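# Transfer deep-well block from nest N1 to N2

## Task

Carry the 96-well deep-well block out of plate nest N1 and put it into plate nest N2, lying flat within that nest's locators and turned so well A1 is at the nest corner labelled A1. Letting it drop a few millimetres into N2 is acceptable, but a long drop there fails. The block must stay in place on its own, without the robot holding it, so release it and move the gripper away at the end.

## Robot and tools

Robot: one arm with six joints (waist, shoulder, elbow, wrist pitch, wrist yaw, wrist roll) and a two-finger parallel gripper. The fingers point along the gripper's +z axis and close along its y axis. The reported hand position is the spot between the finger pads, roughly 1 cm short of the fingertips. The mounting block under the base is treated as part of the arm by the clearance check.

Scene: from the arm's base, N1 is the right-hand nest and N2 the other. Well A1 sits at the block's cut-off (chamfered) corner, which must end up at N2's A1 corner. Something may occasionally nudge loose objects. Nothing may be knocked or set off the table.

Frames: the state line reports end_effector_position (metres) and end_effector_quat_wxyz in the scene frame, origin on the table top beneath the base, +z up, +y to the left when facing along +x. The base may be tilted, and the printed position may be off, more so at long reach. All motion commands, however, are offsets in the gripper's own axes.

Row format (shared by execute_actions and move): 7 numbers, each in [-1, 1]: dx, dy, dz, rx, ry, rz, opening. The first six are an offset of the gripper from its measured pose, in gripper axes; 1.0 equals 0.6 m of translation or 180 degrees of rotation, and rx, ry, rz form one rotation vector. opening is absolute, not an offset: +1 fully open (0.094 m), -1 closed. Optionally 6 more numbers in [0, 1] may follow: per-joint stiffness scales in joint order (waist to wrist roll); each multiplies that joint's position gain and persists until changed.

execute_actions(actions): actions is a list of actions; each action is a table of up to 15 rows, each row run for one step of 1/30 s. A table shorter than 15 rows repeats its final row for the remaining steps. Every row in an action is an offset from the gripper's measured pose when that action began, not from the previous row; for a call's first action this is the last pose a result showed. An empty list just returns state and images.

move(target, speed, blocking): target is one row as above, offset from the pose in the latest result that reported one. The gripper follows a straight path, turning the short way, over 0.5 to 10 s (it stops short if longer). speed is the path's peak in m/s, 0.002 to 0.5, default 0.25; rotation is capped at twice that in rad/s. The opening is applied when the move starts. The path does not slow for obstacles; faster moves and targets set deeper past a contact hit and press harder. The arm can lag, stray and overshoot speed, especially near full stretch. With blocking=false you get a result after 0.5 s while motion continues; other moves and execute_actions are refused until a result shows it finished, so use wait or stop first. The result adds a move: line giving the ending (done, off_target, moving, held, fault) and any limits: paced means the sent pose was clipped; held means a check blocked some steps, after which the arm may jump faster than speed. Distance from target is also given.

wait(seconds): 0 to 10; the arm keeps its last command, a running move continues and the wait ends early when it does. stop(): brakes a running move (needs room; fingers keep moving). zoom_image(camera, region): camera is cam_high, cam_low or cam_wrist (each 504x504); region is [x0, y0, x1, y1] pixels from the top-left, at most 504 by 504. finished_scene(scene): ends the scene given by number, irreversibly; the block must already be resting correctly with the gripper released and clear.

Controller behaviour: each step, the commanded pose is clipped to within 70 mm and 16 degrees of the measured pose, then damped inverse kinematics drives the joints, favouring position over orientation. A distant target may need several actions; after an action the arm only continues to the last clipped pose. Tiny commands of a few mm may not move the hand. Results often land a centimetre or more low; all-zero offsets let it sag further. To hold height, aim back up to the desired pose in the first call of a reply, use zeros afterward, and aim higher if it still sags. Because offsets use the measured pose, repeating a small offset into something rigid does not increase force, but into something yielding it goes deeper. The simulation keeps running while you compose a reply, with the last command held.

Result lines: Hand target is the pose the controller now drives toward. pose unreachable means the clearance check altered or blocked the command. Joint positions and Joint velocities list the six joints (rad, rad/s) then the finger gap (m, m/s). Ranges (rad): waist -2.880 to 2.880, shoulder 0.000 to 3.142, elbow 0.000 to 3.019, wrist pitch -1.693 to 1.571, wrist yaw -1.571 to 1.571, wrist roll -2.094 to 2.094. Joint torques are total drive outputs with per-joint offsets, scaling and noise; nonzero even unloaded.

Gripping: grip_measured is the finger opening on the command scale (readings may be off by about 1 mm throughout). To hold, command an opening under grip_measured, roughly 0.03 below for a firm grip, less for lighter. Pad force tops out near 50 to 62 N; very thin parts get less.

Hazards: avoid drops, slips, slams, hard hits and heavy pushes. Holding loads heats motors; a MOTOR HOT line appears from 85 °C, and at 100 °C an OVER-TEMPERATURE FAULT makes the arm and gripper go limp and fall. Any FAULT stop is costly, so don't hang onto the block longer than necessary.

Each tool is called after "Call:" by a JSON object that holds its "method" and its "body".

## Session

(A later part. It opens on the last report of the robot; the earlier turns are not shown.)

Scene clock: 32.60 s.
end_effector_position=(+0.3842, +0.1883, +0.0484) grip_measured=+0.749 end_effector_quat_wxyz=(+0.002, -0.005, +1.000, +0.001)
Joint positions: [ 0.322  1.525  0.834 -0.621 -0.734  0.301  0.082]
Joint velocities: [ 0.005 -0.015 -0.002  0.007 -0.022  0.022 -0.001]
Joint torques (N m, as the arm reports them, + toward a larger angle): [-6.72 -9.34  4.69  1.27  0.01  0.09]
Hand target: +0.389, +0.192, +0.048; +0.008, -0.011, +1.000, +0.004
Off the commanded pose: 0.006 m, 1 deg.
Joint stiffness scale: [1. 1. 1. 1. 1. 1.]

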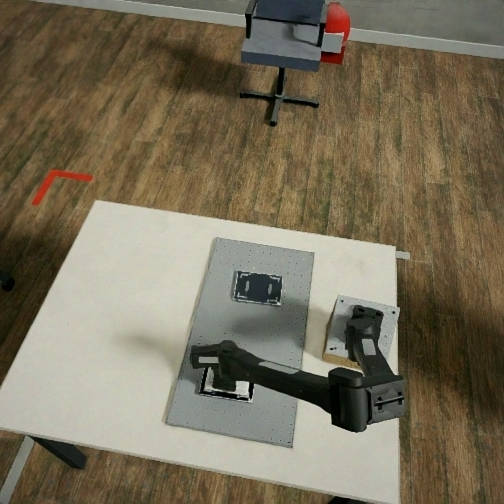

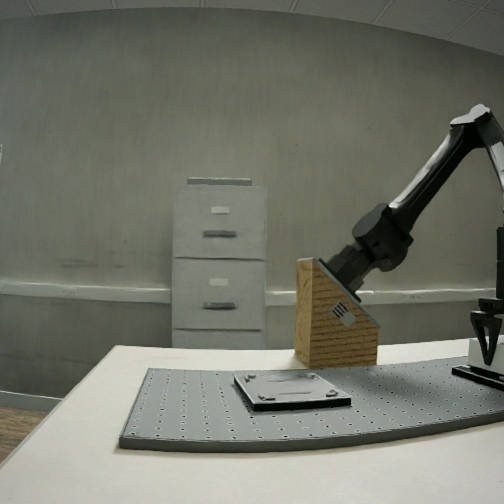

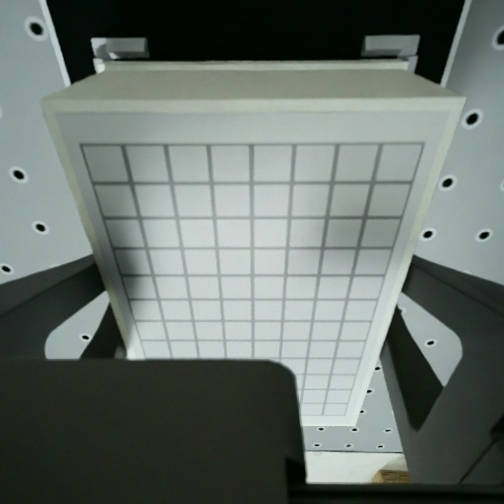

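Call:
{"method": "execute_actions", "body": {"actions": [[[-0.006,0.002,0.003,-0.0005,-0.002,-0.001,0.71],[-0.0048,-0.0012,0.0068,0.0003,-0.0009,0.0001,0.71],[-0.0048,-0.0017,0.0080,0.0003,-0.0007,0.0001,0.71],[-0.0047,-0.0021,0.0092,0.0003,-0.0005,0.0001,0.71],[-0.0047,-0.0024,0.0104,0.0003,-0.0002,0.0002,0.71],[-0.0047,-0.0024,0.0116,0.0003,0.0,0.0002,0.71],[-0.0046,-0.0024,0.0128,0.0002,0.0003,0.0002,0.71],[-0.0046,-0.0024,0.0140,0.0002,0.0005,0.0002,0.71],[-0.0046,-0.0024,0.0150,0.0002,0.0007,0.0003,0.71],[-0.0045,-0.0024,0.0160,0.0002,0.0009,0.0003,0.71],[-0.0045,-0.0024,0.0169,0.0002,0.0011,0.0003,0.71]]]}}

Call:
{"method": "wait", "body": {"seconds": 0.3}}

Call:
{"method": "zoom_image", "body": {"camera": "cam_wrist", "region": [20, 0, 220, 120]}}

Call:
{"method": "zoom_image", "body": {"camera": "cam_wrist", "region": [290, 0, 490, 120]}}

Scene clock: 35.27 s.
end_effector_position=(+0.3839, +0.1872, +0.0423) grip_measured=+0.749 end_effector_quat_wxyz=(-0.001, -0.005, +1.000, +0.001)
Joint positions: [ 0.331  1.539  0.834 -0.608 -0.733  0.306  0.082]
Joint velocities: [ 0.015  0.005 -0.012  0.002  0.007 -0.051 -0.001]
Joint torques (N m, as the arm reports them, + toward a larger angle): [-6.83 -9.72  4.59  1.03  0.1   0.12]
Hand target: +0.387, +0.187, +0.038; +0.000, -0.005, +1.000, +0.001
Off the commanded pose: 0.005 m, 0 deg.
Joint stiffness scale: [1. 1. 1. 1. 1. 1.]

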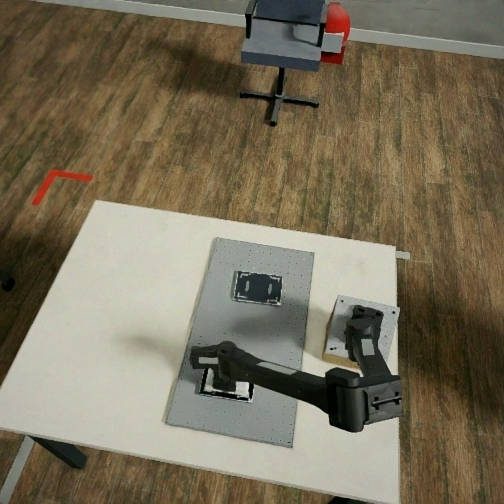

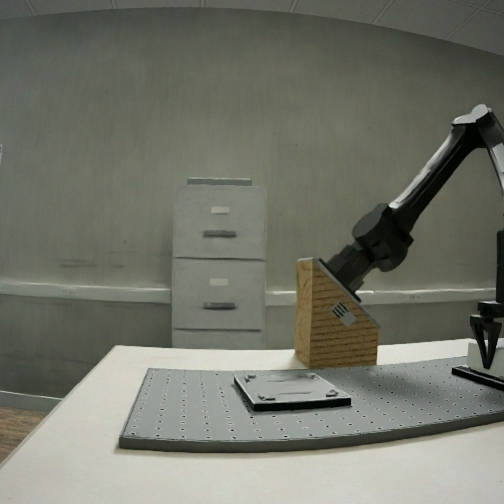

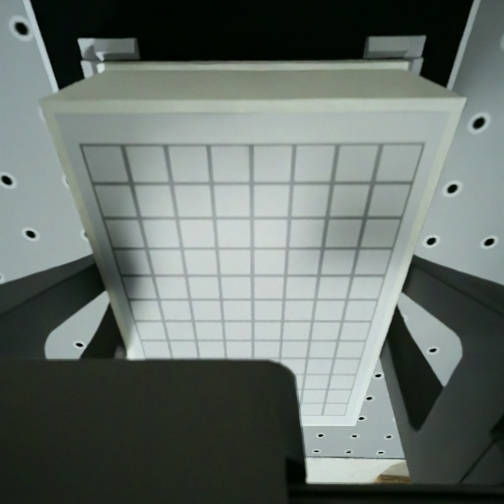

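Scene clock: 35.57 s.
end_effector_position=(+0.3839, +0.1872, +0.0423) grip_measured=+0.749 end_effector_quat_wxyz=(-0.001, -0.005, +1.000, +0.001)
Joint positions: [ 0.331  1.539  0.834 -0.608 -0.733  0.307  0.082]
Joint velocities: [ 0.005 -0.015 -0.012 -0.012 -0.022  0.051  0.   ]
Joint torques (N m, as the arm reports them, + toward a larger angle): [-6.52 -9.48  4.52  1.14  0.1   0.09]
Hand target: +0.387, +0.187, +0.038; +0.000, -0.005, +1.000, +0.001
Off the commanded pose: 0.005 m, 0 deg.
Joint stiffness scale: [1. 1. 1. 1. 1. 1.]
wait: 0.30 s; at rest by 0.17 s

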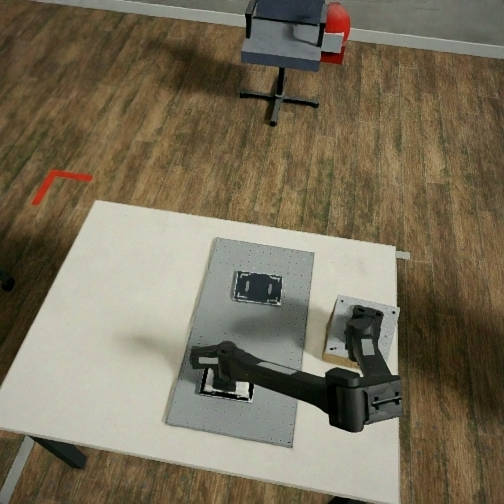

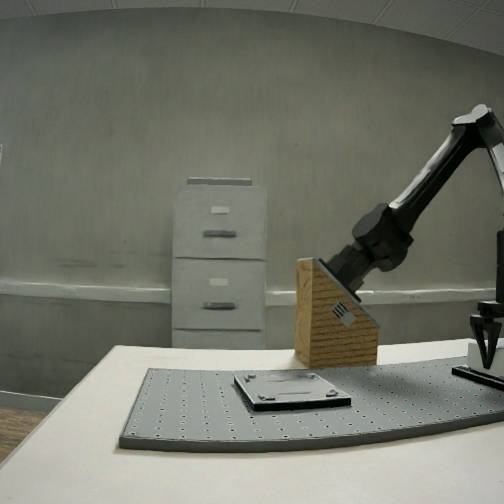

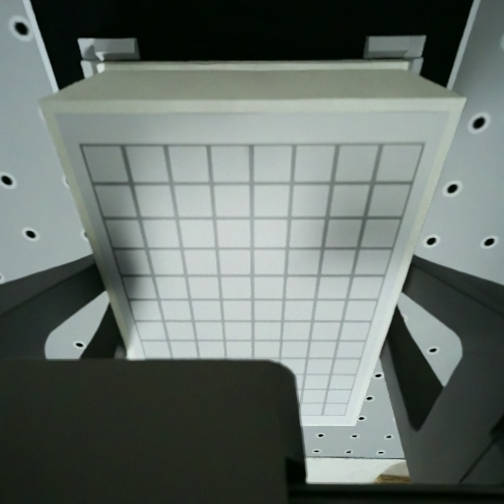

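Region (20, 0, 220, 120) of cam_wrist's 504x504 image, scaled by 2.520, with more detail than that image has; it fills the top 302 rows of this view, and the rest is white.

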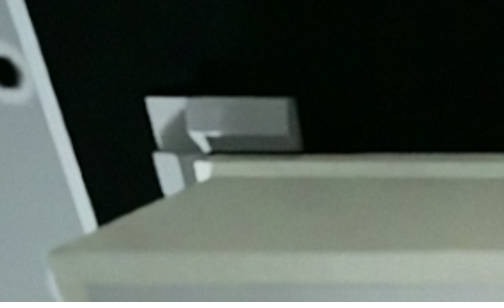

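Region (290, 0, 490, 120) of cam_wrist's 504x504 image, scaled by 2.520, with more detail than that image has; it fills the top 302 rows of this view, and the rest is white.

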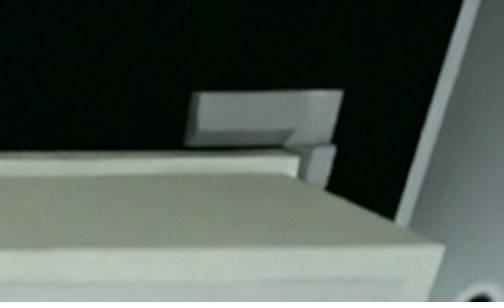

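Call:
{"method": "execute_actions", "body": {"actions": [[[-0.003,0,0.003,0,0,0,0.73],[-0.002,0,0.001,0,0,0,0.745],[-0.002,0,0,0,0,0,0.76],[-0.002,0,0,0,0,0,0.78],[-0.002,0,0,0,0,0,0.81],[-0.002,0,0,0,0,0,0.85],[-0.002,0,0,0,0,0,0.9],[-0.002,0,0,0,0,0,0.95],[-0.002,0,0,0,0,0,1],[-0.005,0.002,-0.003,0,-0.002,-0.0015,1],[-0.009,0.004,-0.006,0,-0.0035,-0.003,1],[-0.013,0.0055,-0.009,-0.0004,-0.005,-0.004,1],[-0.017,0.007,-0.012,-0.0005,-0.0065,-0.005,1],[-0.021,0.009,-0.014,-0.0007,-0.0077,-0.0063,1],[-0.021,0.009,-0.014,-0.0007,-0.0077,-0.0063,1]],[[-0.026,0.011,-0.018,-0.001,-0.0095,-0.008,1],[-0.030,0.013,-0.023,-0.001,-0.011,-0.009,1],[-0.030,0.013,-0.028,-0.001,-0.011,-0.009,1],[-0.030,0.013,-0.034,-0.001,-0.011,-0.009,1],[-0.030,0.013,-0.040,-0.001,-0.011,-0.009,1],[-0.030,0.013,-0.047,-0.001,-0.011,-0.009,1],[-0.030,0.013,-0.054,-0.001,-0.011,-0.009,1],[-0.030,0.013,-0.061,-0.001,-0.011,-0.009,1],[-0.030,0.013,-0.068,-0.001,-0.011,-0.009,1],[-0.030,0.013,-0.075,-0.001,-0.011,-0.009,1],[-0.030,0.013,-0.082,-0.001,-0.011,-0.009,1],[-0.030,0.013,-0.088,-0.001,-0.011,-0.009,1],[-0.030,0.013,-0.093,-0.001,-0.011,-0.009,1],[-0.030,0.013,-0.097,-0.001,-0.011,-0.009,1],[-0.030,0.013,-0.100,-0.001,-0.011,-0.009,1]]]}}

Scene clock: 37.77 s.
end_effector_position=(+0.3883, +0.1835, +0.0828) grip_measured=+1.000 end_effector_quat_wxyz=(+0.002, +0.001, +1.000, -0.001)
Joint positions: [ 0.253  1.488  0.868 -0.754 -0.745  0.222  0.094]
Joint velocities: [-0.171 -0.161  0.11  -0.31   0.007 -0.256  0.   ]
Joint torques (N m, as the arm reports them, + toward a larger angle): [ -7.77 -10.87   7.83  -0.28  -0.04  -0.02]
Hand target: +0.402, +0.195, +0.102; +0.017, -0.020, +1.000, +0.002
Off the commanded pose: 0.027 m, 3 deg.
Joint stiffness scale: [1. 1. 1. 1. 1. 1.]

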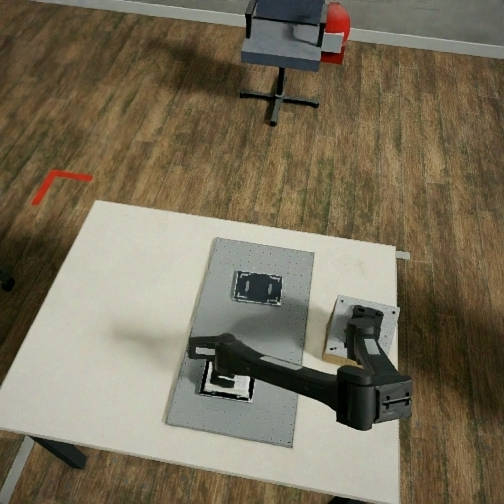

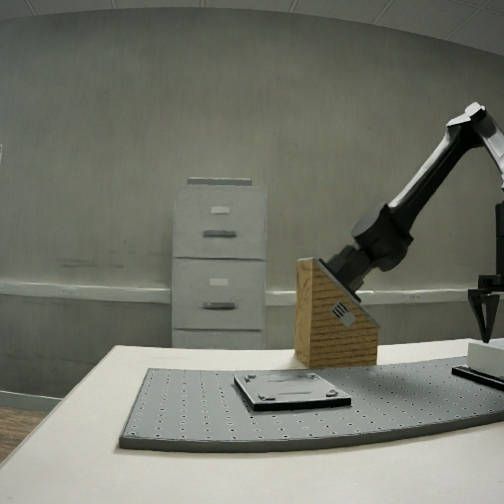

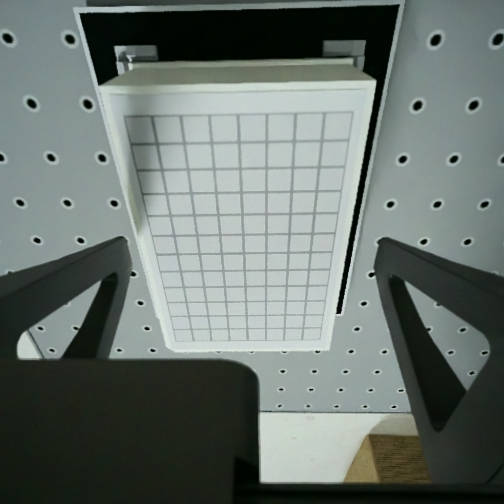

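Call:
{"method": "move", "body": {"target": [0.03,0.09,-0.25,0,-0.01,0,1], "speed": 0.3}}

Call:
{"method": "zoom_image", "body": {"camera": "cam_high", "region": [185, 345, 270, 410]}}

Call:
{"method": "zoom_image", "body": {"camera": "cam_low", "region": [430, 320, 504, 400]}}

Scene clock: 39.10 s.
end_effector_position=(+0.3641, +0.2342, +0.2267) grip_measured=+1.000 end_effector_quat_wxyz=(+0.017, +0.005, +1.000, -0.001)
Joint positions: [ 0.086  1.244  1.031 -1.278 -0.764  0.03   0.094]
Joint velocities: [-0.005 -0.015 -0.007  0.002 -0.007  0.051  0.   ]
Joint torques (N m, as the arm reports them, + toward a larger angle): [-6.25 -5.42  9.41 -0.35 -0.06 -0.04]
Hand target: +0.370, +0.237, +0.233; +0.018, +0.001, +1.000, -0.001
Off the commanded pose: 0.009 m, 0 deg.
Joint stiffness scale: [1. 1. 1. 1. 1. 1.]
move: done

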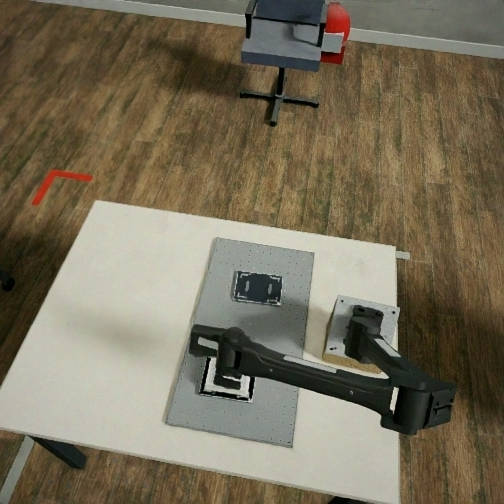

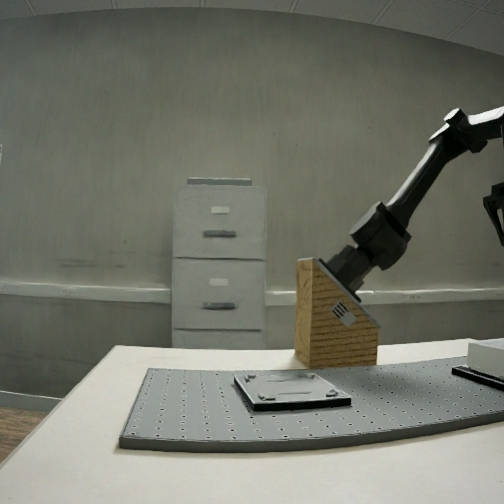

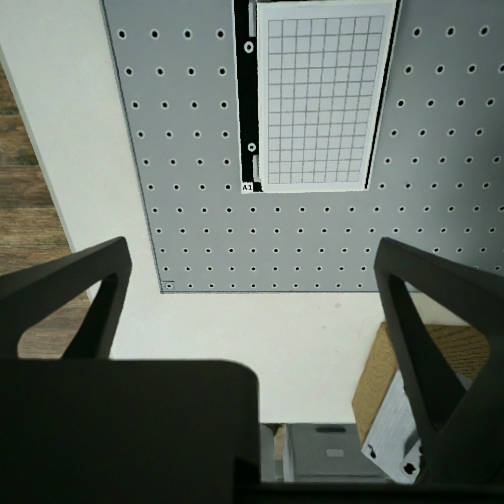

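Region (185, 345, 270, 410) of cam_high's 504x504 image, scaled by 5.929, with more detail than that image has; it fills the top 385 rows of this view, and the rest is white.

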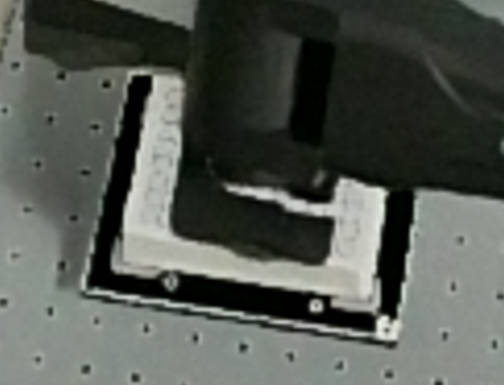

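Region (430, 320, 504, 400) of cam_low's 504x504 image, scaled by 6.300, with more detail than that image has; it fills the left 466 columns of this view, and the rest is white.

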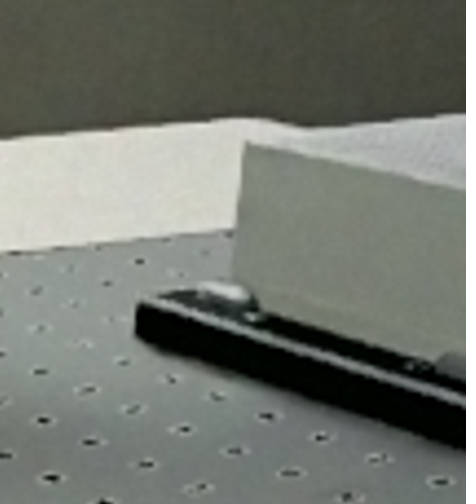

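Call:
{"method": "zoom_image", "body": {"camera": "cam_wrist", "region": [225, 120, 325, 205]}}

Call:
{"method": "zoom_image", "body": {"camera": "cam_wrist", "region": [220, 0, 420, 205]}}

Region (225, 120, 325, 205) of cam_wrist's 504x504 image, scaled by 5.040, with more detail than that image has; it fills the top 428 rows of this view, and the rest is white.

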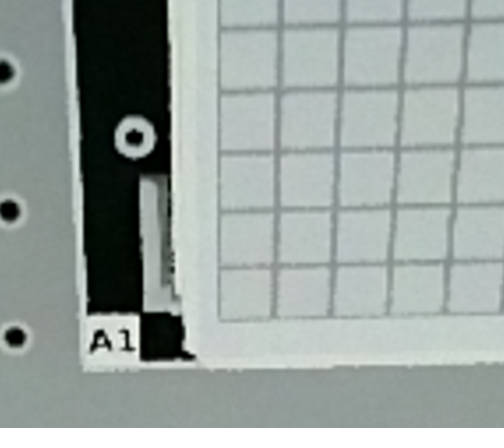

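Region (220, 0, 420, 205) of cam_wrist's 504x504 image, scaled by 2.459, with more detail than that image has; it fills the left 492 columns of this view, and the rest is white.

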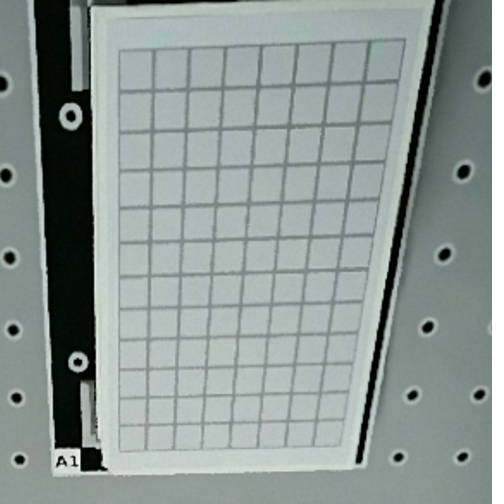

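Call:
{"method": "finished_scene", "body": {"scene": 2}}

The scene is finished: the task was done.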